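# Four arms move ball to empty post, bars into stands

## Task

Transfer the ball sitting on a long bar into the cup of the upright post that is empty, and set both long bars into their forked stands, so that at the end the second ball also rests on its post. Everything must stay in place on its own, not because a robot holds it. Finally open the grippers and pull the arms away.

## Robot and tools

Setup. Four identical i2rt Big YAM arms, named arm1, arm2, arm3 and arm4, share the scene. Each has six revolute joints, a two-finger gripper and a wrist camera. A fixed room camera, cam_high, looks down on the scene. With joints 1 and 6 at zero and the hand level and pointing forward, the wrist camera rides above the hand and looks toward the fingertips. The hand can reach roughly 1.0 m out from the joint 1 axis. Joints move at different speeds, so the path between two postures may sweep wide; watch for other arms and objects.

Frames. Poses share one scene frame with its origin on the floor and +z up. The hand point is midway between the fingertips; the hand's z axis runs along the fingers, and the fingers close along its y axis. Foot poses are never printed.

execute_actions. Arguments: actions (a list holding one action, or empty to just read state and images) and cameras (optional list from arm1_cam_wrist, arm2_cam_wrist, arm3_cam_wrist, arm4_cam_wrist, cam_high, all; omitted, null or ["all"] gives every camera, [] gives none). An action is an object keyed by robot name; each robot gets its own entry containing "joints", an object of absolute targets by joint name (not offsets). Names, units and allowed ranges:
- joint1_rad, -2.879 to 2.879 (tolerance 0.045): base yaw; positive is counter-clockwise seen from above; zero points the way the foot faces.
- joint2_rad, 0 to 3.141 (0.14): shoulder; zero has the upper arm pointing back roughly level, increasing lifts it up then forward.
- joint3_rad, 0 to 3.019 (0.09): elbow; zero is fully folded, increasing opens it.
- joint4_rad, -1.692 to 1.57 (0.055): hand pitch; positive tips fingers up.
- joint5_rad, -1.57 to 1.57 (0.03): sideways hand swing; positive goes to the arm's right.
- joint6_rad, -2.094 to 2.094 (0.035): hand roll; positive is clockwise viewed from behind the hand.
- gripper_m, 0 to 0.093 (0.003): fingertip gap in metres; each finger pad squeezes with up to about 50 to 62 N, less on some.
You may name any subset of joints and arms. All motions in one action start together and may end at different moments. A joint or arm you omit may keep driving toward its previous target. An unknown key or out-of-range number rejects the whole call and nothing moves. The result gives each robot's state plus one image per requested camera, listed in order on the pictures line.

Result lines. joint_positions are the measured joint values; joint torques list the drive output for joints 1 to 6 in that order, with per-arm offset, scale and noise, nonzero even in free air. joint_status tells how each commanded motion ended: reached, off_target (stopped short and possibly still pushing), contact_stop or time_out (target dropped, joint holds where it stopped), not_followed (a self/arm-collision check held back that arm's joint targets; it may retry them on later actions until given passable targets; the gripper command still runs), or limit_stop_at_motor_heat. A "joint command not followed" line, often with a cause line, marks such a withheld arm. After time_out a joint may keep a target near where it stands (within 0.375, 0.375, 0.113, 0.225, 0.075, 0.3 rad for joints 1 to 6) and keep pushing; on_its_own lists such joints and things you did not command, where "held at" is the held target, not the position. To relieve a push, send the joint its reported position. Very small target changes may not move a joint. A loaded joint left holding slowly sags.

wait: seconds, 0 to 10. Commands nothing new; returns the same state and images as an empty action.

zoom_image: camera (one of the five names) and region [x0, y0, x1, y1] in pixels of that camera's latest full image, origin at top left, at most 504 by 504. Wrist images are 504x504 fisheye; cam_high is 672x504.

finished_scene: scene, the integer number of the scene you are closing. Irreversible; the result tells whether the goal was met and may give the next task. Call it only after releasing and moving clear, with everything resting stably.

Order of work. Look first, plan grasps, open grippers, approach, close, lift, carry, place, release, retreat. If a stop is reported, later motion calls in that same reply are skipped.

Hazards. Never drop, knock or push objects off the work area or onto the floor. Arms do not stop on contact and can push very hard; two arms pressing hard on each other fails the run immediately, and a heavy blow may too. The arm-separation check may react late and ignores fingers, gripper housings and wrist cameras, and no state line reports arm-to-arm contact. Objects touching arms do not count as contact. Sustained pushing or load heats motors: MOTOR HOT appears at 85 C, and at 100 C an OVER-TEMPERATURE FAULT drops that arm until it cools; resend targets afterwards. Loose objects may be nudged occasionally by outside disturbances, so check them before finishing. The simulation keeps running while you compose replies, holding the last command.

Each tool is called after ">>>" as name([rows], argument=value, ...), one row to a line, values as JSON.

## Session

>>> execute_actions(actions=[])

Scene clock: 0.00 s.
Joint torques (N m, as the arm reports them, + toward a larger angle): no reading
arm1.joint_positions: joint1_rad=+0.136 joint2_rad=+0.607 joint3_rad=+1.361 joint4_rad=-1.197 joint5_rad=-0.192 joint6_rad=-0.304 gripper_m=+0.095
arm1.joint_status: not commanded
arm1.hand: x=+1.2131 y=-0.0819 z=+1.3952 quat_wxyz=(-0.047, -0.804, -0.256, +0.535) (m; scene frame)
arm2.joint_positions: joint1_rad=-0.046 joint2_rad=+0.503 joint3_rad=+1.422 joint4_rad=-1.326 joint5_rad=-0.298 joint6_rad=+0.234 gripper_m=+0.094
arm2.joint_status: not commanded
arm2.hand: x=+0.0397 y=+1.2684 z=+1.3496 quat_wxyz=(-0.498, -0.612, -0.565, +0.243) (m; scene frame)
arm3.joint_positions: joint1_rad=-0.494 joint2_rad=+0.613 joint3_rad=+1.400 joint4_rad=-1.176 joint5_rad=-0.049 joint6_rad=+0.310 gripper_m=+0.094
arm3.joint_status: not commanded
arm3.hand: x=-1.2271 y=-0.1105 z=+1.4078 quat_wxyz=(-0.556, -0.315, -0.769, +0.036) (m; scene frame)
arm4.joint_positions: joint1_rad=+0.050 joint2_rad=+0.521 joint3_rad=+1.334 joint4_rad=-1.435 joint5_rad=+0.143 joint6_rad=-0.402 gripper_m=+0.094
arm4.joint_status: not commanded
arm4.hand: x=+0.0220 y=-1.2541 z=+1.2730 quat_wxyz=(-0.409, +0.729, -0.513, -0.197) (m; scene frame)
pictures: arm1_cam_wrist, arm2_cam_wrist, arm3_cam_wrist, arm4_cam_wrist, cam_high
Images, in order (width x height): arm1_cam_wrist 504x504, arm2_cam_wrist 504x504, arm3_cam_wrist 504x504, arm4_cam_wrist 504x504, cam_high 672x504.

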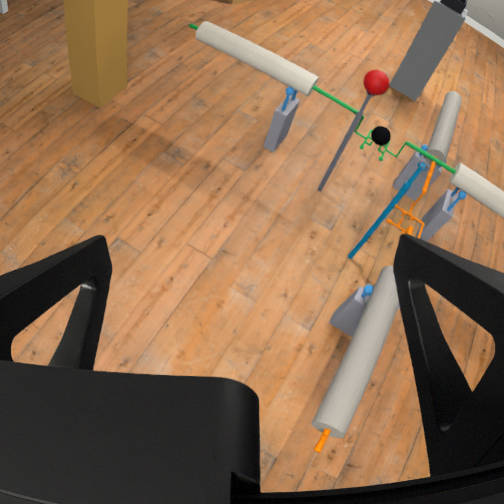

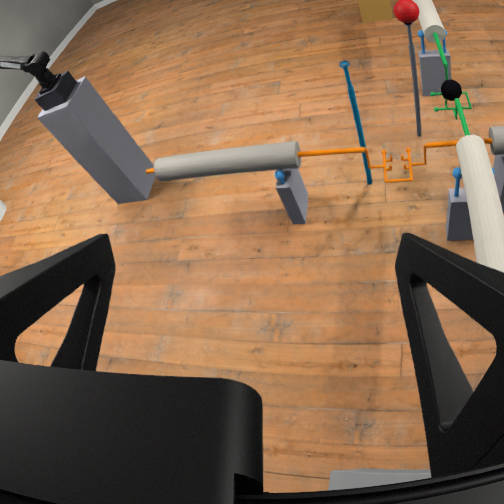

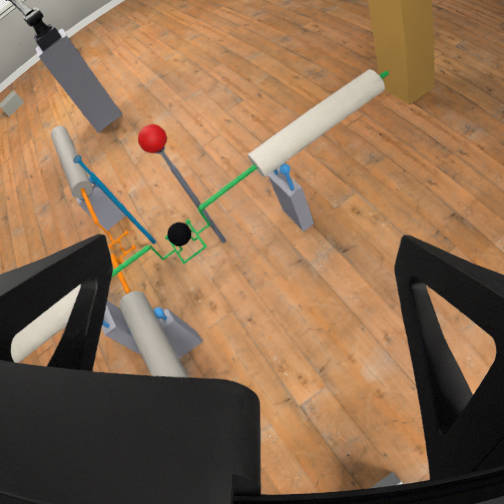

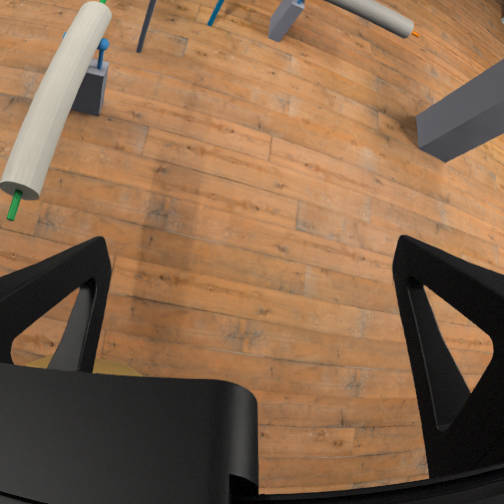

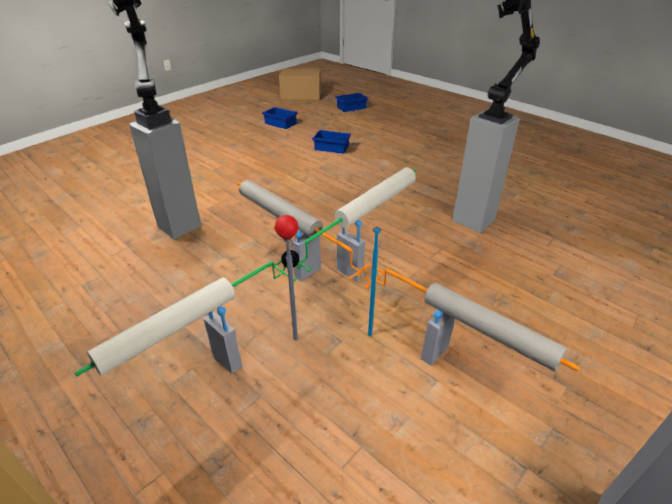

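>>> zoom_image(camera="cam_high", region=[200, 160, 460, 360])

>>> execute_actions([
  {"arm1":{"joints":{"joint1_rad":0,"joint2_rad":1.57,"joint3_rad":1.57,"joint4_rad":-1.0,"joint5_rad":0,"joint6_rad":0}},"arm2":{"joints":{"joint1_rad":0,"joint2_rad":1.57,"joint3_rad":1.0,"joint4_rad":-0.6,"joint5_rad":0,"joint6_rad":0}},"arm3":{"joints":{"joint1_rad":0,"joint2_rad":1.57,"joint3_rad":1.57,"joint4_rad":-1.0,"joint5_rad":0,"joint6_rad":0}},"arm4":{"joints":{"joint1_rad":0,"joint2_rad":1.57,"joint3_rad":1.57,"joint4_rad":-1.0,"joint5_rad":0,"joint6_rad":0}}},
])

Region (200, 160, 460, 360) of cam_high's 672x504 image, scaled by 1.938, with more detail than that image has; it fills the top 388 rows of this view, and the rest is white.

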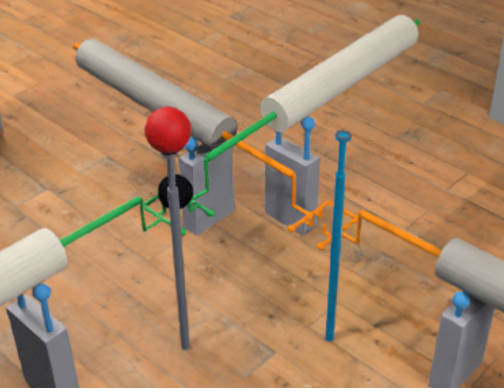

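Scene clock: 2.53 s.
Joint torques (N m, as the arm reports them, + toward a larger angle): arm1=[ -1.91 -19.34  11.68   1.76   0.2    0.05] | arm2=[  1.05 -10.76  10.2    1.7    0.18  -0.04] | arm3=[  1.19 -16.68  13.44   1.78  -0.12  -0.26] | arm4=[ -1.09 -18.98  10.72   1.82  -0.11   0.12]
arm1.joint_positions: joint1_rad=+0.002 joint2_rad=+1.582 joint3_rad=+1.541 joint4_rad=-1.007 joint5_rad=-0.002 joint6_rad=-0.009 gripper_m=+0.095
arm1.joint_status: all done
arm1.hand: x=+0.8524 y=-0.0340 z=+1.1156 quat_wxyz=(-0.003, -0.966, -0.032, +0.258) (m; scene frame)
arm2.joint_positions: joint1_rad=-0.006 joint2_rad=+1.574 joint3_rad=+0.977 joint4_rad=-0.624 joint5_rad=-0.004 joint6_rad=+0.009 gripper_m=+0.094
arm2.joint_status: all done
arm2.hand: x=+0.0018 y=+0.9581 z=+0.8276 quat_wxyz=(-0.124, -0.699, -0.695, +0.115) (m; scene frame)
arm3.joint_positions: joint1_rad=-0.002 joint2_rad=+1.602 joint3_rad=+1.528 joint4_rad=-1.011 joint5_rad=+0.000 joint6_rad=+0.009 gripper_m=+0.094
arm3.joint_status: all done
arm3.hand: x=-0.8518 y=-0.0067 z=+1.0857 quat_wxyz=(-0.239, -0.010, -0.971, +0.002) (m; scene frame)
arm4.joint_positions: joint1_rad=+0.013 joint2_rad=+1.573 joint3_rad=+1.539 joint4_rad=-1.006 joint5_rad=+0.004 joint6_rad=-0.014 gripper_m=+0.094
arm4.joint_status: all done
arm4.hand: x=+0.0149 y=-0.8495 z=+1.0379 quat_wxyz=(-0.186, +0.680, -0.687, -0.175) (m; scene frame)
pictures: arm1_cam_wrist, arm2_cam_wrist, arm3_cam_wrist, arm4_cam_wrist, cam_high
Images, in order (width x height): arm1_cam_wrist 504x504, arm2_cam_wrist 504x504, arm3_cam_wrist 504x504, arm4_cam_wrist 504x504, cam_high 672x504.

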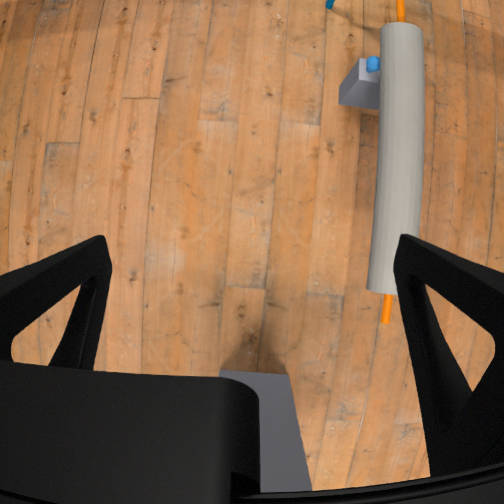

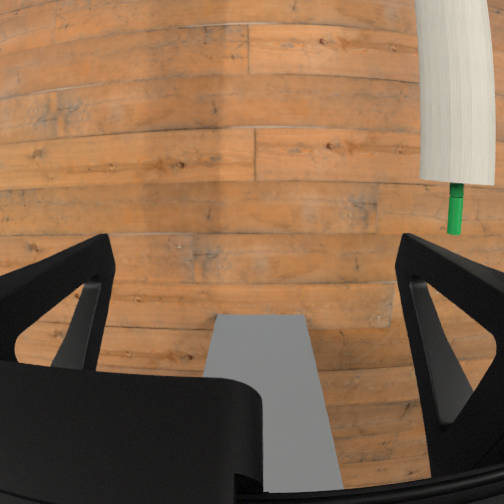

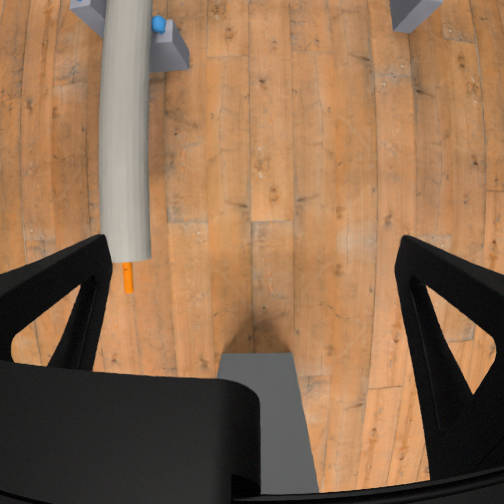

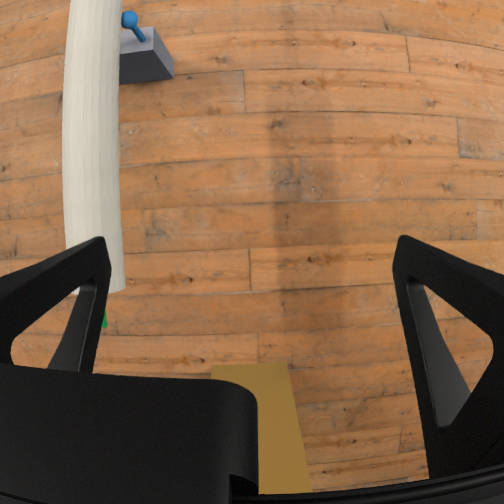

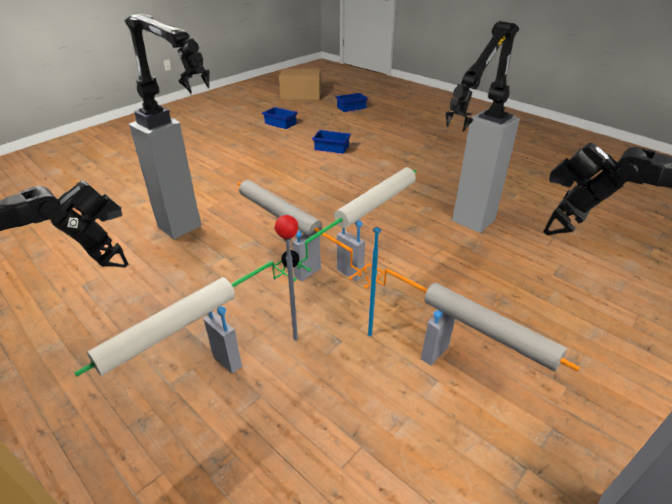

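>>> execute_actions([
  {"arm1":{"joints":{"joint4_rad":-0.2}},"arm2":{"joints":{"joint1_rad":-0.5}},"arm3":{"joints":{"joint3_rad":2.3}},"arm4":{"joints":{"joint2_rad":2.1}}},
])

Scene clock: 5.67 s.
Joint torques (N m, as the arm reports them, + toward a larger angle): arm1=[ -1.86 -19.23  12.16   3.06   0.2    0.05] | arm2=[  1.09 -10.64  10.32   1.7    0.    -0.05] | arm3=[  0.09 -12.11  11.55   2.29  -0.08  -0.23] | arm4=[ -0.73 -24.53   8.37   0.64  -0.12   0.14]
arm1.joint_positions: joint1_rad=+0.002 joint2_rad=+1.582 joint3_rad=+1.541 joint4_rad=-0.220 joint5_rad=-0.002 joint6_rad=-0.009 gripper_m=+0.095
arm1.joint_status: all done
arm1.hand: x=+0.7376 y=-0.0412 z=+1.2650 quat_wxyz=(-0.011, -0.793, -0.028, +0.609) (m; scene frame)
arm2.joint_positions: joint1_rad=-0.508 joint2_rad=+1.574 joint3_rad=+0.977 joint4_rad=-0.621 joint5_rad=-0.001 joint6_rad=+0.007 gripper_m=+0.094
arm2.joint_status: all done
arm2.hand: x=-0.2358 y=+1.0172 z=+0.8269 quat_wxyz=(-0.088, -0.849, -0.501, +0.145) (m; scene frame)
arm3.joint_positions: joint1_rad=-0.002 joint2_rad=+1.567 joint3_rad=+2.268 joint4_rad=-1.011 joint5_rad=+0.000 joint6_rad=+0.009 gripper_m=+0.094
arm3.joint_status: all done
arm3.hand: x=-0.8330 y=-0.0054 z=+1.5051 quat_wxyz=(-0.588, -0.008, -0.809, +0.002) (m; scene frame)
arm4.joint_positions: joint1_rad=+0.013 joint2_rad=+2.103 joint3_rad=+1.543 joint4_rad=-1.004 joint5_rad=+0.004 joint6_rad=-0.014 gripper_m=+0.094
arm4.joint_status: all done
arm4.hand: x=+0.0152 y=-0.8527 z=+0.7280 quat_wxyz=(+0.001, +0.704, -0.710, +0.004) (m; scene frame)
pictures: arm1_cam_wrist, arm2_cam_wrist, arm3_cam_wrist, arm4_cam_wrist, cam_high
Images, in order (width x height): arm1_cam_wrist 504x504, arm2_cam_wrist 504x504, arm3_cam_wrist 504x504, arm4_cam_wrist 504x504, cam_high 672x504.

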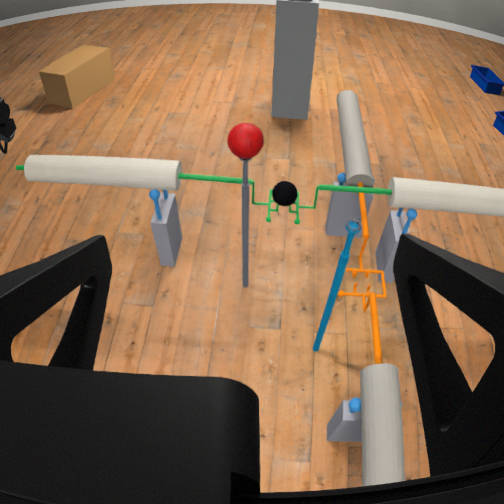

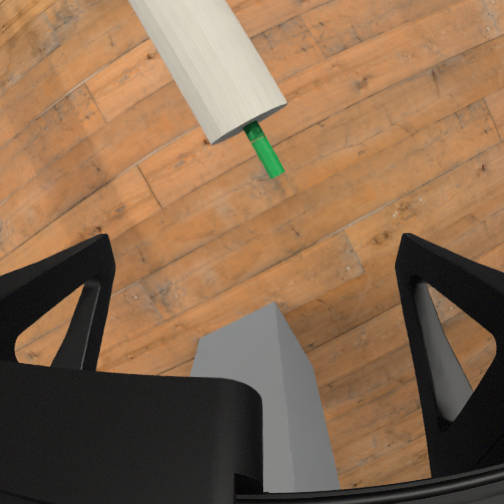

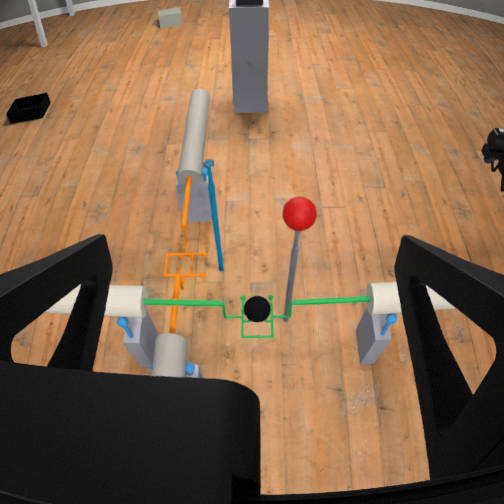

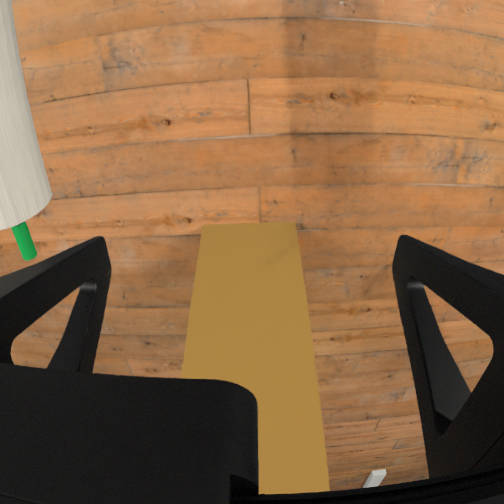

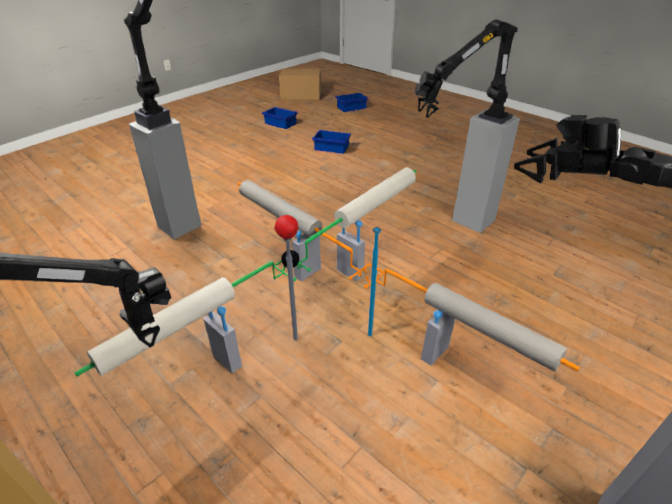

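>>> execute_actions([
  {"arm2":{"joints":{"joint1_rad":-0.457,"joint2_rad":2.25,"joint3_rad":1.47,"joint4_rad":-0.76,"joint6_rad":-0.444}},"arm4":{"joints":{"joint1_rad":0.484,"joint2_rad":2.25,"joint3_rad":1.5,"joint4_rad":-0.787,"joint6_rad":0.47}}},
], cameras=["arm2_cam_wrist","arm4_cam_wrist","cam_high"])

Scene clock: 8.73 s.
Joint torques (N m, as the arm reports them, + toward a larger angle): arm1=[ -1.96 -19.39  12.15   3.06   0.2    0.05] | arm2=[  1.21 -18.33   9.31  -0.08  -0.04  -0.06] | arm3=[  0.72 -12.23  11.36   2.37  -0.03  -0.15] | arm4=[  0.32 -25.74   5.96   0.82   0.14   0.11]
arm1.joint_positions: joint1_rad=+0.002 joint2_rad=+1.582 joint3_rad=+1.541 joint4_rad=-0.220 joint5_rad=-0.002 joint6_rad=-0.009 gripper_m=+0.095
arm1.joint_status: not commanded
arm1.hand: x=+0.7376 y=-0.0412 z=+1.2650 quat_wxyz=(-0.011, -0.793, -0.028, +0.609) (m; scene frame)
arm2.joint_positions: joint1_rad=-0.457 joint2_rad=+2.281 joint3_rad=+1.432 joint4_rad=-0.748 joint5_rad=-0.001 joint6_rad=-0.435 gripper_m=+0.094
arm2.joint_status: all done
arm2.hand: x=-0.2440 y=+0.9412 z=+0.6032 quat_wxyz=(+0.005, -0.711, -0.703, -0.019) (m; scene frame)
arm3.joint_positions: joint1_rad=-0.002 joint2_rad=+1.567 joint3_rad=+2.268 joint4_rad=-1.011 joint5_rad=+0.000 joint6_rad=+0.009 gripper_m=+0.094
arm3.joint_status: not commanded
arm3.hand: x=-0.8330 y=-0.0054 z=+1.5051 quat_wxyz=(-0.588, -0.008, -0.809, +0.002) (m; scene frame)
arm4.joint_positions: joint1_rad=+0.483 joint2_rad=+2.264 joint3_rad=+1.493 joint4_rad=-0.794 joint5_rad=-0.002 joint6_rad=+0.456 gripper_m=+0.094
arm4.joint_status: all done
arm4.hand: x=-0.2552 y=-0.9184 z=+0.6211 quat_wxyz=(+0.005, +0.704, -0.710, +0.002) (m; scene frame)
pictures: arm2_cam_wrist, arm4_cam_wrist, cam_high
Images, in order (width x height): arm2_cam_wrist 504x504, arm4_cam_wrist 504x504, cam_high 672x504.

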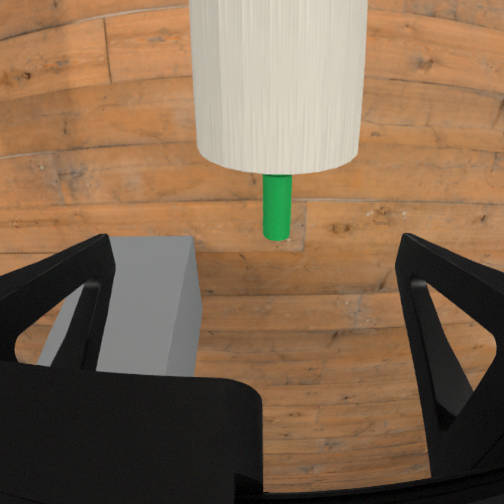

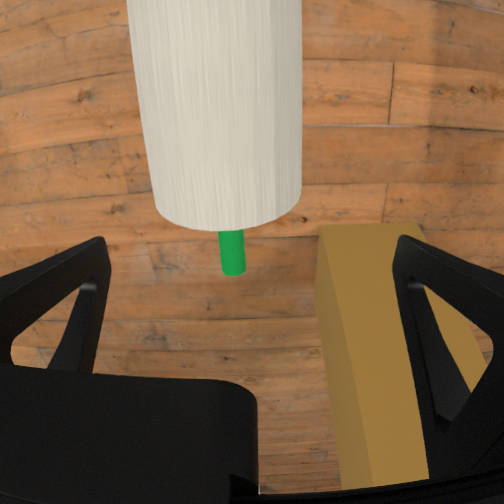

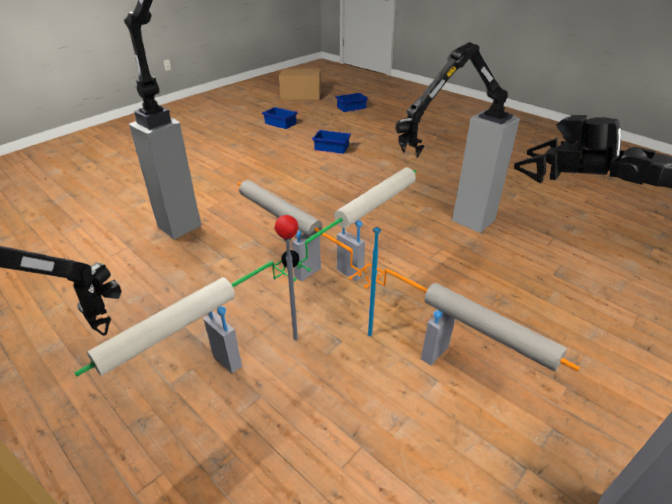

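>>> execute_actions([
  {"arm2":{"joints":{"joint1_rad":-0.535,"joint2_rad":2.34,"joint3_rad":1.30,"joint4_rad":-0.49,"joint6_rad":-0.53}},"arm4":{"joints":{"joint1_rad":0.581,"joint2_rad":2.335,"joint3_rad":1.30,"joint4_rad":-0.51,"joint6_rad":0.575}}},
], cameras=["arm2_cam_wrist","arm4_cam_wrist","cam_high"])

Scene clock: 10.60 s.
Joint torques (N m, as the arm reports them, + toward a larger angle): arm1=[ -1.73 -19.37  12.14   3.03   0.2    0.05] | arm2=[  1.07 -17.25   6.02   1.    -0.04  -0.05] | arm3=[ -0.78 -11.34  11.17   2.35  -0.02  -0.22] | arm4=[ -0.35 -23.43   4.82   0.89   0.17   0.11]
arm1.joint_positions: joint1_rad=+0.002 joint2_rad=+1.582 joint3_rad=+1.541 joint4_rad=-0.220 joint5_rad=-0.002 joint6_rad=-0.009 gripper_m=+0.095
arm1.joint_status: not commanded
arm1.hand: x=+0.7376 y=-0.0412 z=+1.2650 quat_wxyz=(-0.011, -0.793, -0.028, +0.609) (m; scene frame)
arm2.joint_positions: joint1_rad=-0.543 joint2_rad=+2.361 joint3_rad=+1.285 joint4_rad=-0.509 joint5_rad=-0.001 joint6_rad=-0.521 gripper_m=+0.094
arm2.joint_status: all done
arm2.hand: x=-0.2610 y=+1.0075 z=+0.5295 quat_wxyz=(+0.003, -0.711, -0.703, -0.013) (m; scene frame)
arm3.joint_positions: joint1_rad=-0.002 joint2_rad=+1.567 joint3_rad=+2.268 joint4_rad=-1.011 joint5_rad=+0.000 joint6_rad=+0.009 gripper_m=+0.094
arm3.joint_status: not commanded
arm3.hand: x=-0.8330 y=-0.0054 z=+1.5051 quat_wxyz=(-0.588, -0.008, -0.809, +0.002) (m; scene frame)
arm4.joint_positions: joint1_rad=+0.592 joint2_rad=+2.347 joint3_rad=+1.285 joint4_rad=-0.519 joint5_rad=-0.002 joint6_rad=+0.560 gripper_m=+0.094
arm4.joint_status: all done
arm4.hand: x=-0.2732 y=-1.0123 z=+0.5298 quat_wxyz=(+0.007, +0.705, -0.709, +0.010) (m; scene frame)
pictures: arm2_cam_wrist, arm4_cam_wrist, cam_high
Images, in order (width x height): arm2_cam_wrist 504x504, arm4_cam_wrist 504x504, cam_high 672x504.

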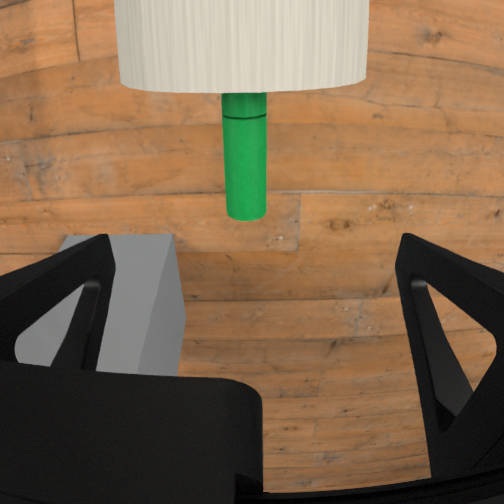

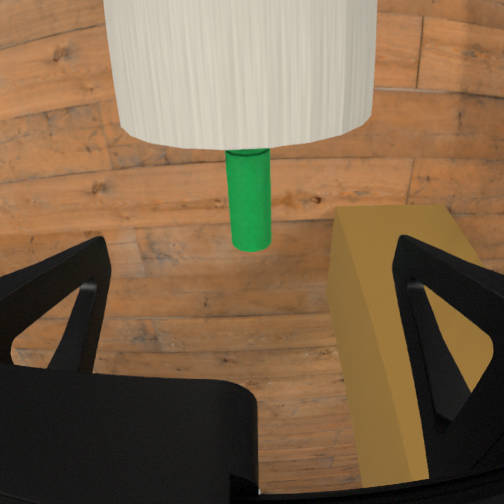

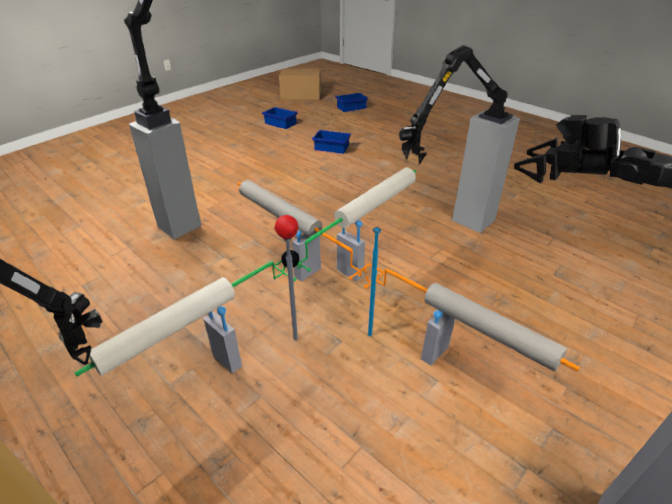

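>>> execute_actions([
  {"arm2":{"joints":{"joint1_rad":-0.53,"joint2_rad":2.52,"joint3_rad":1.385,"joint4_rad":-0.365}},"arm4":{"joints":{"joint1_rad":0.603,"joint2_rad":2.505,"joint3_rad":1.35,"joint4_rad":-0.37,"joint6_rad":0.6}}},
], cameras=["arm2_cam_wrist","arm4_cam_wrist","cam_high"])

Scene clock: 11.93 s.
Joint torques (N m, as the arm reports them, + toward a larger angle): arm1=[ -1.97 -19.4   12.15   3.05   0.22   0.03] | arm2=[  0.24 -11.85   5.82   1.46   0.78  -0.01] | arm3=[  1.03 -12.07  11.44   2.4   -0.03  -0.2 ] | arm4=[  1.01 -15.96   4.02   2.2   -0.9    0.12]
arm1.joint_positions: joint1_rad=+0.002 joint2_rad=+1.582 joint3_rad=+1.541 joint4_rad=-0.220 joint5_rad=-0.002 joint6_rad=-0.009 gripper_m=+0.095
arm1.joint_status: not commanded
arm1.hand: x=+0.7376 y=-0.0412 z=+1.2650 quat_wxyz=(-0.011, -0.793, -0.028, +0.609) (m; scene frame)
arm2.joint_positions: joint1_rad=-0.530 joint2_rad=+2.457 joint3_rad=+1.375 joint4_rad=-0.396 joint5_rad=-0.018 joint6_rad=-0.525 gripper_m=+0.094
arm2.joint_status: all done
arm2.hand: x=-0.2739 y=+0.9654 z=+0.4972 quat_wxyz=(-0.019, -0.704, -0.709, +0.036) (m; scene frame)
arm3.joint_positions: joint1_rad=-0.002 joint2_rad=+1.567 joint3_rad=+2.268 joint4_rad=-1.011 joint5_rad=+0.000 joint6_rad=+0.009 gripper_m=+0.094
arm3.joint_status: not commanded
arm3.hand: x=-0.8330 y=-0.0054 z=+1.5051 quat_wxyz=(-0.588, -0.008, -0.809, +0.002) (m; scene frame)
arm4.joint_positions: joint1_rad=+0.591 joint2_rad=+2.425 joint3_rad=+1.347 joint4_rad=-0.402 joint5_rad=+0.025 joint6_rad=+0.585 gripper_m=+0.094
arm4.joint_status: all done
arm4.hand: x=-0.2877 y=-0.9794 z=+0.5023 quat_wxyz=(-0.017, +0.695, -0.718, -0.036) (m; scene frame)
pictures: arm2_cam_wrist, arm4_cam_wrist, cam_high
Images, in order (width x height): arm2_cam_wrist 504x504, arm4_cam_wrist 504x504, cam_high 672x504.

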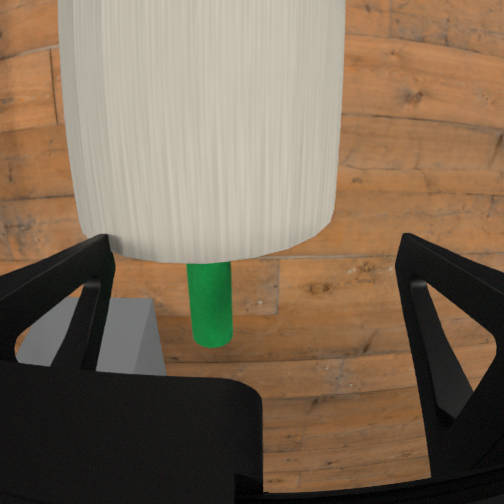

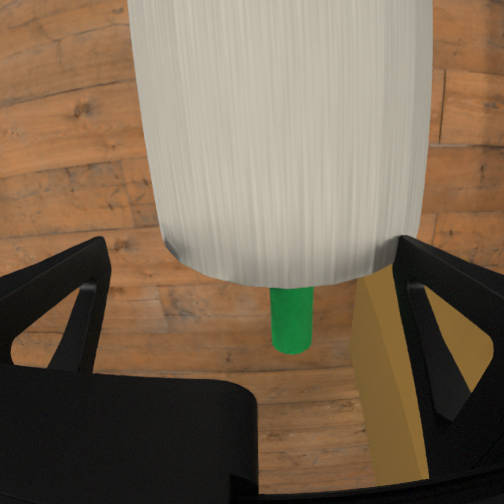

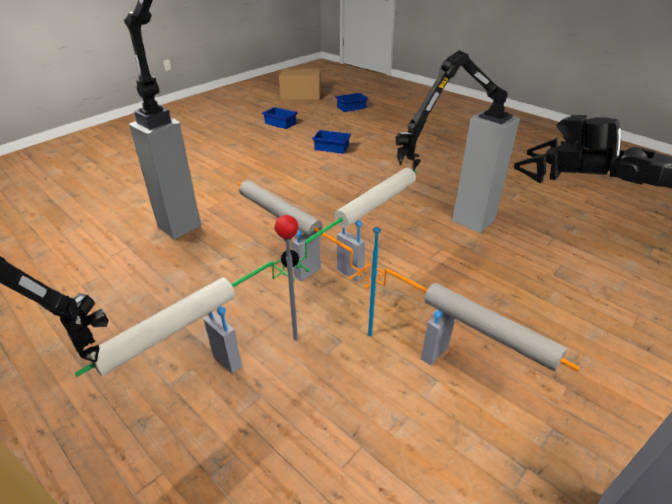

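>>> execute_actions([
  {"arm2":{"joints":{"joint2_rad":2.42,"joint4_rad":-0.6}},"arm4":{"joints":{"joint2_rad":2.40,"joint4_rad":-0.6}}},
], cameras=[])

>>> execute_actions([
  {"arm2":{"joints":{"joint2_rad":2.52}},"arm4":{"joints":{"joint2_rad":2.505}}},
], cameras=[])

>>> execute_actions([
  {"arm2":{"joints":{"joint4_rad":-0.39}},"arm4":{"joints":{"joint4_rad":-0.40}}},
], cameras=["arm2_cam_wrist","arm4_cam_wrist","cam_high"])

Scene clock: 13.37 s.
Joint torques (N m, as the arm reports them, + toward a larger angle): arm1=[ -1.99 -19.33  12.13   3.06   0.21   0.04] | arm2=[  0.11 -18.15   5.46  -0.21   0.09  -0.03] | arm3=[  0.76 -12.63  11.29   2.38  -0.03  -0.21] | arm4=[  1.85 -24.25   3.79  -0.16  -0.06   0.13]
arm1.joint_positions: joint1_rad=+0.002 joint2_rad=+1.582 joint3_rad=+1.541 joint4_rad=-0.220 joint5_rad=-0.002 joint6_rad=-0.009 gripper_m=+0.095
arm1.joint_status: not commanded
arm1.hand: x=+0.7376 y=-0.0412 z=+1.2650 quat_wxyz=(-0.011, -0.793, -0.028, +0.609) (m; scene frame)
arm2.joint_positions: joint1_rad=-0.529 joint2_rad=+2.454 joint3_rad=+1.375 joint4_rad=-0.584 joint5_rad=-0.004 joint6_rad=-0.525 gripper_m=+0.094
arm2.joint_status: all done
arm2.hand: x=-0.2535 y=+1.0056 z=+0.4994 quat_wxyz=(+0.012, -0.704, -0.708, -0.051) (m; scene frame)
arm3.joint_positions: joint1_rad=-0.002 joint2_rad=+1.567 joint3_rad=+2.268 joint4_rad=-1.011 joint5_rad=+0.000 joint6_rad=+0.009 gripper_m=+0.094
arm3.joint_status: not commanded
arm3.hand: x=-0.8330 y=-0.0054 z=+1.5051 quat_wxyz=(-0.588, -0.008, -0.809, +0.002) (m; scene frame)
arm4.joint_positions: joint1_rad=+0.591 joint2_rad=+2.417 joint3_rad=+1.347 joint4_rad=-0.592 joint5_rad=+0.004 joint6_rad=+0.586 gripper_m=+0.094
arm4.joint_status: all done
arm4.hand: x=-0.2681 y=-1.0186 z=+0.5068 quat_wxyz=(+0.012, +0.695, -0.717, +0.051) (m; scene frame)
pictures: none
No camera images: the call's "cameras" was empty. Leave "cameras" out to get every camera's image.

Scene clock: 14.30 s.
Joint torques (N m, as the arm reports them, + toward a larger angle): arm1=[ -1.88 -19.31  12.18   3.03   0.21   0.03] | arm2=[  0.68 -16.33   4.63  -0.37   0.1    0.  ] | arm3=[  0.36 -12.72  11.33   2.26   0.    -0.12] | arm4=[  1.24 -22.76   3.12  -0.23  -0.1    0.14]
arm1.joint_positions: joint1_rad=+0.002 joint2_rad=+1.582 joint3_rad=+1.541 joint4_rad=-0.220 joint5_rad=-0.002 joint6_rad=-0.009 gripper_m=+0.095
arm1.joint_status: not commanded
arm1.hand: x=+0.7376 y=-0.0412 z=+1.2650 quat_wxyz=(-0.011, -0.793, -0.028, +0.609) (m; scene frame)
arm2.joint_positions: joint1_rad=-0.529 joint2_rad=+2.530 joint3_rad=+1.375 joint4_rad=-0.584 joint5_rad=-0.004 joint6_rad=-0.525 gripper_m=+0.094
arm2.joint_status: all done
arm2.hand: x=-0.2377 y=+1.0331 z=+0.4635 quat_wxyz=(+0.021, -0.702, -0.706, -0.088) (m; scene frame)
arm3.joint_positions: joint1_rad=-0.002 joint2_rad=+1.567 joint3_rad=+2.268 joint4_rad=-1.011 joint5_rad=+0.000 joint6_rad=+0.009 gripper_m=+0.094
arm3.joint_status: not commanded
arm3.hand: x=-0.8330 y=-0.0054 z=+1.5051 quat_wxyz=(-0.588, -0.008, -0.809, +0.002) (m; scene frame)
arm4.joint_positions: joint1_rad=+0.591 joint2_rad=+2.509 joint3_rad=+1.344 joint4_rad=-0.594 joint5_rad=+0.004 joint6_rad=+0.586 gripper_m=+0.094
arm4.joint_status: all done
arm4.hand: x=-0.2475 y=-1.0524 z=+0.4639 quat_wxyz=(+0.023, +0.693, -0.714, +0.098) (m; scene frame)
pictures: none
No camera images: the call's "cameras" was empty. Leave "cameras" out to get every camera's image.

Scene clock: 15.20 s.
Joint torques (N m, as the arm reports them, + toward a larger angle): arm1=[ -2.01 -19.25  12.14   3.05   0.2    0.04] | arm2=[  0.4  -16.66   4.93   1.01   0.13  -0.04] | arm3=[  0.71 -11.68  11.28   2.43  -0.06  -0.18] | arm4=[  1.31 -23.41   3.47   0.89  -0.07   0.1 ]
arm1.joint_positions: joint1_rad=+0.002 joint2_rad=+1.582 joint3_rad=+1.541 joint4_rad=-0.220 joint5_rad=-0.002 joint6_rad=-0.009 gripper_m=+0.095
arm1.joint_status: not commanded
arm1.hand: x=+0.7376 y=-0.0412 z=+1.2650 quat_wxyz=(-0.011, -0.793, -0.028, +0.609) (m; scene frame)
arm2.joint_positions: joint1_rad=-0.529 joint2_rad=+2.530 joint3_rad=+1.375 joint4_rad=-0.409 joint5_rad=-0.004 joint6_rad=-0.525 gripper_m=+0.094
arm2.joint_status: all done
arm2.hand: x=-0.2589 y=+0.9961 z=+0.4595 quat_wxyz=(-0.001, -0.705, -0.709, -0.004) (m; scene frame)
arm3.joint_positions: joint1_rad=-0.002 joint2_rad=+1.567 joint3_rad=+2.268 joint4_rad=-1.011 joint5_rad=+0.000 joint6_rad=+0.009 gripper_m=+0.094
arm3.joint_status: not commanded
arm3.hand: x=-0.8330 y=-0.0054 z=+1.5051 quat_wxyz=(-0.588, -0.008, -0.809, +0.002) (m; scene frame)
arm4.joint_positions: joint1_rad=+0.591 joint2_rad=+2.509 joint3_rad=+1.344 joint4_rad=-0.409 joint5_rad=+0.004 joint6_rad=+0.586 gripper_m=+0.094
arm4.joint_status: all done
arm4.hand: x=-0.2713 y=-1.0140 z=+0.4589 quat_wxyz=(+0.003, +0.696, -0.718, +0.008) (m; scene frame)
pictures: arm2_cam_wrist, arm4_cam_wrist, cam_high
Images, in order (width x height): arm2_cam_wrist 504x504, arm4_cam_wrist 504x504, cam_high 672x504.

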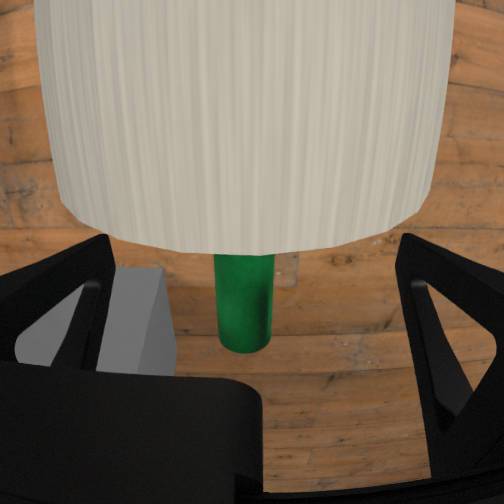

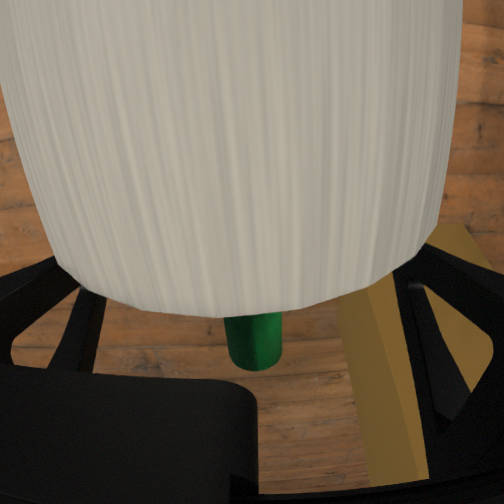

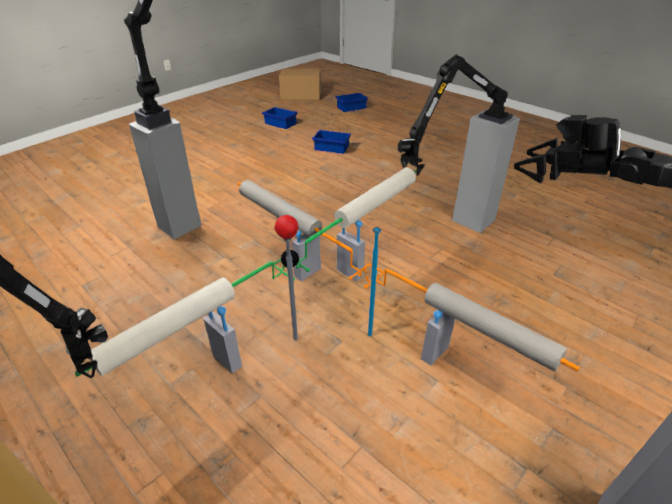

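>>> execute_actions([
  {"arm2":{"joints":{"joint2_rad":2.555,"joint1_rad":-0.54}},"arm4":{"joints":{"joint2_rad":2.54,"joint1_rad":0.615}}},
], cameras=[])

>>> execute_actions([
  {"arm2":{"joints":{"gripper_m":0}},"arm4":{"joints":{"gripper_m":0}}},
], cameras=["arm2_cam_wrist","arm4_cam_wrist","cam_high"])

Scene clock: 16.23 s.
Joint torques (N m, as the arm reports them, + toward a larger angle): arm1=[ -1.89 -19.4   12.16   3.04   0.2    0.04] | arm2=[ -0.21 -15.65   4.96   0.94   0.09  -0.05] | arm3=[  0.24 -12.61  11.43   2.39  -0.03  -0.15] | arm4=[  0.86 -21.15   3.3    0.8   -0.08   0.14]
arm1.joint_positions: joint1_rad=+0.002 joint2_rad=+1.582 joint3_rad=+1.541 joint4_rad=-0.220 joint5_rad=-0.002 joint6_rad=-0.009 gripper_m=+0.095
arm1.joint_status: not commanded
arm1.hand: x=+0.7376 y=-0.0412 z=+1.2650 quat_wxyz=(-0.011, -0.793, -0.028, +0.609) (m; scene frame)
arm2.joint_positions: joint1_rad=-0.531 joint2_rad=+2.550 joint3_rad=+1.375 joint4_rad=-0.408 joint5_rad=-0.004 joint6_rad=-0.525 gripper_m=+0.094
arm2.joint_status: all done
arm2.hand: x=-0.2550 y=+1.0040 z=+0.4495 quat_wxyz=(+0.001, -0.705, -0.709, -0.013) (m; scene frame)
arm3.joint_positions: joint1_rad=-0.002 joint2_rad=+1.567 joint3_rad=+2.268 joint4_rad=-1.011 joint5_rad=+0.000 joint6_rad=+0.009 gripper_m=+0.094
arm3.joint_status: not commanded
arm3.hand: x=-0.8330 y=-0.0054 z=+1.5051 quat_wxyz=(-0.588, -0.008, -0.809, +0.002) (m; scene frame)
arm4.joint_positions: joint1_rad=+0.602 joint2_rad=+2.525 joint3_rad=+1.344 joint4_rad=-0.409 joint5_rad=+0.004 joint6_rad=+0.586 gripper_m=+0.094
arm4.joint_status: all done
arm4.hand: x=-0.2724 y=-1.0223 z=+0.4515 quat_wxyz=(+0.005, +0.700, -0.714, +0.015) (m; scene frame)
pictures: none
No camera images: the call's "cameras" was empty. Leave "cameras" out to get every camera's image.

Scene clock: 16.97 s.
Joint torques (N m, as the arm reports them, + toward a larger angle): arm1=[ -2.02 -19.4   12.11   3.06   0.2    0.05] | arm2=[ -0.35 -15.34   4.82   0.94   0.06  -0.04] | arm3=[  1.18 -12.18  11.3    2.46  -0.05  -0.18] | arm4=[  1.42 -21.69   3.35   0.79  -0.06   0.22]
arm1.joint_positions: joint1_rad=+0.002 joint2_rad=+1.582 joint3_rad=+1.541 joint4_rad=-0.220 joint5_rad=-0.002 joint6_rad=-0.009 gripper_m=+0.095
arm1.joint_status: not commanded
arm1.hand: x=+0.7376 y=-0.0412 z=+1.2650 quat_wxyz=(-0.011, -0.793, -0.028, +0.609) (m; scene frame)
arm2.joint_positions: joint1_rad=-0.531 joint2_rad=+2.550 joint3_rad=+1.375 joint4_rad=-0.407 joint5_rad=-0.004 joint6_rad=-0.525 gripper_m=+0.019
arm2.joint_status: gripper_m off_target (ended at +0.019, target +0.000)
arm2.hand: x=-0.2552 y=+1.0039 z=+0.4495 quat_wxyz=(+0.001, -0.705, -0.709, -0.013) (m; scene frame)
arm3.joint_positions: joint1_rad=-0.002 joint2_rad=+1.567 joint3_rad=+2.268 joint4_rad=-1.011 joint5_rad=+0.000 joint6_rad=+0.009 gripper_m=+0.094
arm3.joint_status: not commanded
arm3.hand: x=-0.8330 y=-0.0054 z=+1.5051 quat_wxyz=(-0.588, -0.008, -0.809, +0.002) (m; scene frame)
arm4.joint_positions: joint1_rad=+0.602 joint2_rad=+2.525 joint3_rad=+1.344 joint4_rad=-0.409 joint5_rad=+0.004 joint6_rad=+0.576 gripper_m=+0.018
arm4.joint_status: gripper_m off_target (ended at +0.018, target +0.000)
arm4.hand: x=-0.2724 y=-1.0223 z=+0.4515 quat_wxyz=(+0.005, +0.703, -0.711, +0.015) (m; scene frame)
pictures: arm2_cam_wrist, arm4_cam_wrist, cam_high
Images, in order (width x height): arm2_cam_wrist 504x504, arm4_cam_wrist 504x504, cam_high 672x504.

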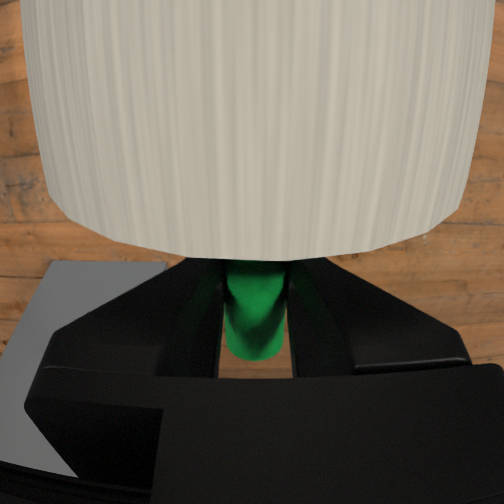

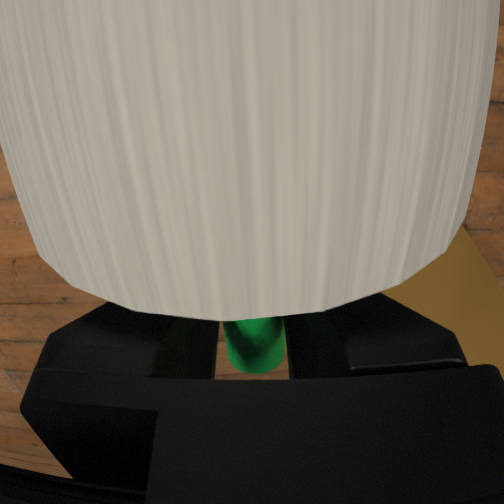

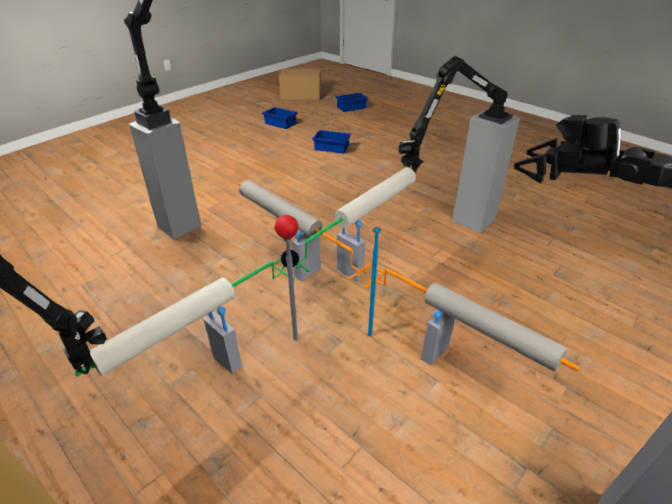

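>>> execute_actions([
  {"arm2":{"joints":{"joint2_rad":2.385,"joint3_rad":1.32,"joint4_rad":-0.455}},"arm4":{"joints":{"joint2_rad":2.395,"joint3_rad":1.315,"joint4_rad":-0.455}}},
], cameras=["arm1_cam_wrist","cam_high"])

Scene clock: 19.07 s.
Joint torques (N m, as the arm reports them, + toward a larger angle): arm1=[ -1.91 -19.3   12.2    3.05   0.21   0.05] | arm2=[  0.24 -19.16   5.38   0.08  -0.07   0.  ] | arm3=[ -0.03 -12.34  11.25   2.39  -0.12  -0.14] | arm4=[  0.59 -25.8    3.84   0.36   0.06   0.27]
arm1.joint_positions: joint1_rad=+0.002 joint2_rad=+1.582 joint3_rad=+1.541 joint4_rad=-0.220 joint5_rad=-0.002 joint6_rad=-0.009 gripper_m=+0.095
arm1.joint_status: not commanded
arm1.hand: x=+0.7376 y=-0.0412 z=+1.2650 quat_wxyz=(-0.011, -0.793, -0.028, +0.609) (m; scene frame)
arm2.joint_positions: joint1_rad=-0.535 joint2_rad=+2.441 joint3_rad=+1.307 joint4_rad=-0.444 joint5_rad=+0.000 joint6_rad=-0.525 gripper_m=+0.019
arm2.joint_status: all done
arm2.hand: x=-0.2564 y=+1.0078 z=+0.4935 quat_wxyz=(+0.002, -0.707, -0.707, -0.010) (m; scene frame)
arm3.joint_positions: joint1_rad=-0.002 joint2_rad=+1.567 joint3_rad=+2.268 joint4_rad=-1.011 joint5_rad=+0.000 joint6_rad=+0.009 gripper_m=+0.094
arm3.joint_status: not commanded
arm3.hand: x=-0.8330 y=-0.0054 z=+1.5051 quat_wxyz=(-0.588, -0.008, -0.809, +0.002) (m; scene frame)
arm4.joint_positions: joint1_rad=+0.607 joint2_rad=+2.429 joint3_rad=+1.307 joint4_rad=-0.452 joint5_rad=+0.001 joint6_rad=+0.575 gripper_m=+0.018
arm4.joint_status: all done
arm4.hand: x=-0.2788 y=-1.0178 z=+0.4930 quat_wxyz=(+0.004, +0.705, -0.709, +0.007) (m; scene frame)
pictures: arm1_cam_wrist, cam_high
Images, in order (width x height): arm1_cam_wrist 504x504, cam_high 672x504.

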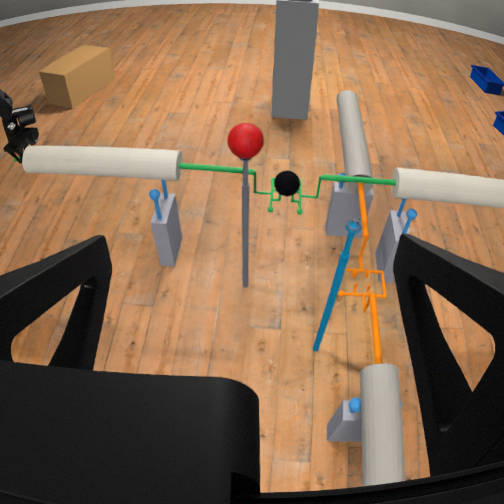

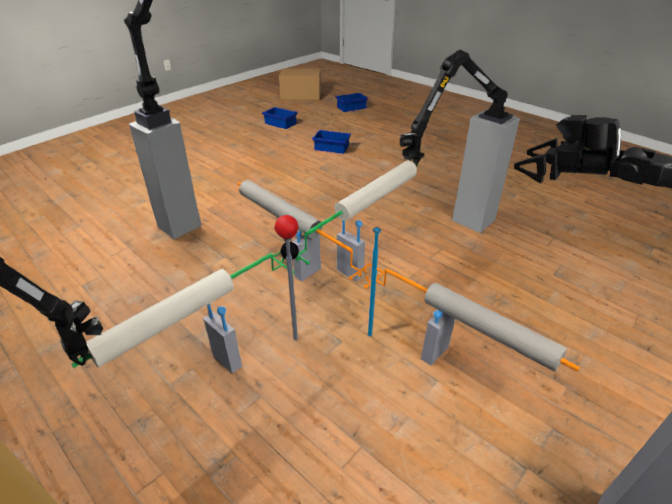

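Works well; continuing the lift.

>>> execute_actions([
  {"arm2":{"joints":{"joint2_rad":2.26,"joint3_rad":1.275,"joint4_rad":-0.53}},"arm4":{"joints":{"joint2_rad":2.275,"joint3_rad":1.27,"joint4_rad":-0.53}}},
], cameras=[])

>>> execute_actions([
  {"arm2":{"joints":{"joint2_rad":2.105,"joint3_rad":1.245,"joint4_rad":-0.655}},"arm4":{"joints":{"joint2_rad":2.12,"joint3_rad":1.24,"joint4_rad":-0.655}}},
], cameras=[])

>>> execute_actions([
  {"arm2":{"joints":{"joint2_rad":1.965,"joint3_rad":1.255,"joint4_rad":-0.795}},"arm4":{"joints":{"joint2_rad":1.98,"joint3_rad":1.25,"joint4_rad":-0.795}}},
], cameras=["arm3_cam_wrist","cam_high"])

Scene clock: 20.37 s.
Joint torques (N m, as the arm reports them, + toward a larger angle): arm1=[ -1.89 -19.27  12.17   3.09   0.21   0.05] | arm2=[  0.27 -18.3    6.19   0.21  -0.16  -0.04] | arm3=[  0.37 -12.45  11.29   2.7   -0.02  -0.18] | arm4=[  0.78 -25.09   4.69   0.28   0.12   0.26]
arm1.joint_positions: joint1_rad=+0.002 joint2_rad=+1.582 joint3_rad=+1.541 joint4_rad=-0.220 joint5_rad=-0.002 joint6_rad=-0.009 gripper_m=+0.095
arm1.joint_status: not commanded
arm1.hand: x=+0.7376 y=-0.0412 z=+1.2650 quat_wxyz=(-0.011, -0.793, -0.028, +0.609) (m; scene frame)
arm2.joint_positions: joint1_rad=-0.537 joint2_rad=+2.307 joint3_rad=+1.259 joint4_rad=-0.523 joint5_rad=+0.001 joint6_rad=-0.527 gripper_m=+0.019
arm2.joint_status: all done
arm2.hand: x=-0.2590 y=+1.0057 z=+0.5514 quat_wxyz=(+0.002, -0.707, -0.707, -0.006) (m; scene frame)
arm3.joint_positions: joint1_rad=-0.002 joint2_rad=+1.567 joint3_rad=+2.268 joint4_rad=-1.011 joint5_rad=+0.000 joint6_rad=+0.009 gripper_m=+0.094
arm3.joint_status: not commanded
arm3.hand: x=-0.8330 y=-0.0054 z=+1.5051 quat_wxyz=(-0.588, -0.008, -0.809, +0.002) (m; scene frame)
arm4.joint_positions: joint1_rad=+0.610 joint2_rad=+2.305 joint3_rad=+1.258 joint4_rad=-0.529 joint5_rad=-0.001 joint6_rad=+0.575 gripper_m=+0.018
arm4.joint_status: all done
arm4.hand: x=-0.2792 y=-1.0198 z=+0.5456 quat_wxyz=(+0.006, +0.706, -0.708, +0.008) (m; scene frame)
pictures: none
No camera images: the call's "cameras" was empty. Leave "cameras" out to get every camera's image.

Scene clock: 21.30 s.
Joint torques (N m, as the arm reports them, + toward a larger angle): arm1=[ -1.99 -19.38  12.14   3.07   0.2    0.04] | arm2=[  0.55 -17.22   7.48   0.27  -0.18   0.01] | arm3=[  0.42 -13.37  11.27   2.14  -0.08  -0.19] | arm4=[  1.1  -23.06   5.69   0.63   0.15   0.25]
arm1.joint_positions: joint1_rad=+0.002 joint2_rad=+1.582 joint3_rad=+1.541 joint4_rad=-0.220 joint5_rad=-0.002 joint6_rad=-0.009 gripper_m=+0.095
arm1.joint_status: not commanded
arm1.hand: x=+0.7376 y=-0.0412 z=+1.2650 quat_wxyz=(-0.011, -0.793, -0.028, +0.609) (m; scene frame)
arm2.joint_positions: joint1_rad=-0.539 joint2_rad=+2.145 joint3_rad=+1.226 joint4_rad=-0.651 joint5_rad=+0.002 joint6_rad=-0.529 gripper_m=+0.019
arm2.joint_status: all done
arm2.hand: x=-0.2601 y=+1.0062 z=+0.6245 quat_wxyz=(+0.002, -0.707, -0.707, -0.006) (m; scene frame)
arm3.joint_positions: joint1_rad=-0.002 joint2_rad=+1.567 joint3_rad=+2.268 joint4_rad=-1.011 joint5_rad=+0.000 joint6_rad=+0.009 gripper_m=+0.094
arm3.joint_status: not commanded
arm3.hand: x=-0.8330 y=-0.0054 z=+1.5051 quat_wxyz=(-0.588, -0.008, -0.809, +0.002) (m; scene frame)
arm4.joint_positions: joint1_rad=+0.611 joint2_rad=+2.143 joint3_rad=+1.225 joint4_rad=-0.656 joint5_rad=-0.001 joint6_rad=+0.575 gripper_m=+0.018
arm4.joint_status: all done
arm4.hand: x=-0.2796 y=-1.0197 z=+0.6190 quat_wxyz=(+0.006, +0.707, -0.707, +0.007) (m; scene frame)
pictures: none
No camera images: the call's "cameras" was empty. Leave "cameras" out to get every camera's image.

Scene clock: 22.30 s.
Joint torques (N m, as the arm reports them, + toward a larger angle): arm1=[ -2.01 -19.37  12.15   3.05   0.2    0.04] | arm2=[  0.24 -16.87   9.33   0.21  -0.2    0.01] | arm3=[  0.28 -12.56  11.49   2.51  -0.07  -0.21] | arm4=[  0.5  -22.82   7.23   0.43   0.14   0.23]
arm1.joint_positions: joint1_rad=+0.002 joint2_rad=+1.582 joint3_rad=+1.541 joint4_rad=-0.220 joint5_rad=-0.002 joint6_rad=-0.009 gripper_m=+0.095
arm1.joint_status: not commanded
arm1.hand: x=+0.7376 y=-0.0412 z=+1.2650 quat_wxyz=(-0.011, -0.793, -0.028, +0.609) (m; scene frame)
arm2.joint_positions: joint1_rad=-0.539 joint2_rad=+2.004 joint3_rad=+1.226 joint4_rad=-0.790 joint5_rad=+0.002 joint6_rad=-0.529 gripper_m=+0.019
arm2.joint_status: all done
arm2.hand: x=-0.2600 y=+1.0064 z=+0.6945 quat_wxyz=(+0.002, -0.707, -0.707, -0.005) (m; scene frame)
arm3.joint_positions: joint1_rad=-0.002 joint2_rad=+1.567 joint3_rad=+2.268 joint4_rad=-1.011 joint5_rad=+0.000 joint6_rad=+0.009 gripper_m=+0.094
arm3.joint_status: not commanded
arm3.hand: x=-0.8330 y=-0.0054 z=+1.5051 quat_wxyz=(-0.588, -0.008, -0.809, +0.002) (m; scene frame)
arm4.joint_positions: joint1_rad=+0.612 joint2_rad=+2.002 joint3_rad=+1.225 joint4_rad=-0.795 joint5_rad=-0.001 joint6_rad=+0.576 gripper_m=+0.018
arm4.joint_status: all done
arm4.hand: x=-0.2793 y=-1.0198 z=+0.6888 quat_wxyz=(+0.005, +0.707, -0.707, +0.006) (m; scene frame)
pictures: arm3_cam_wrist, cam_high
Images, in order (width x height): arm3_cam_wrist 504x504, cam_high 672x504.

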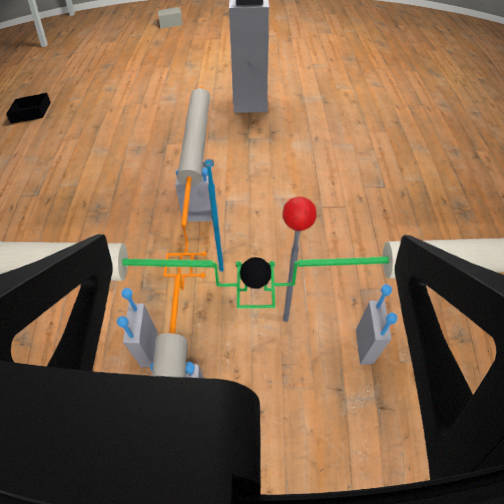

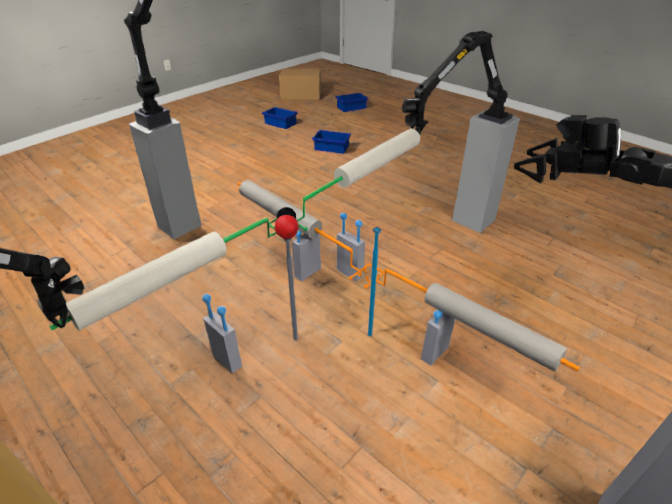

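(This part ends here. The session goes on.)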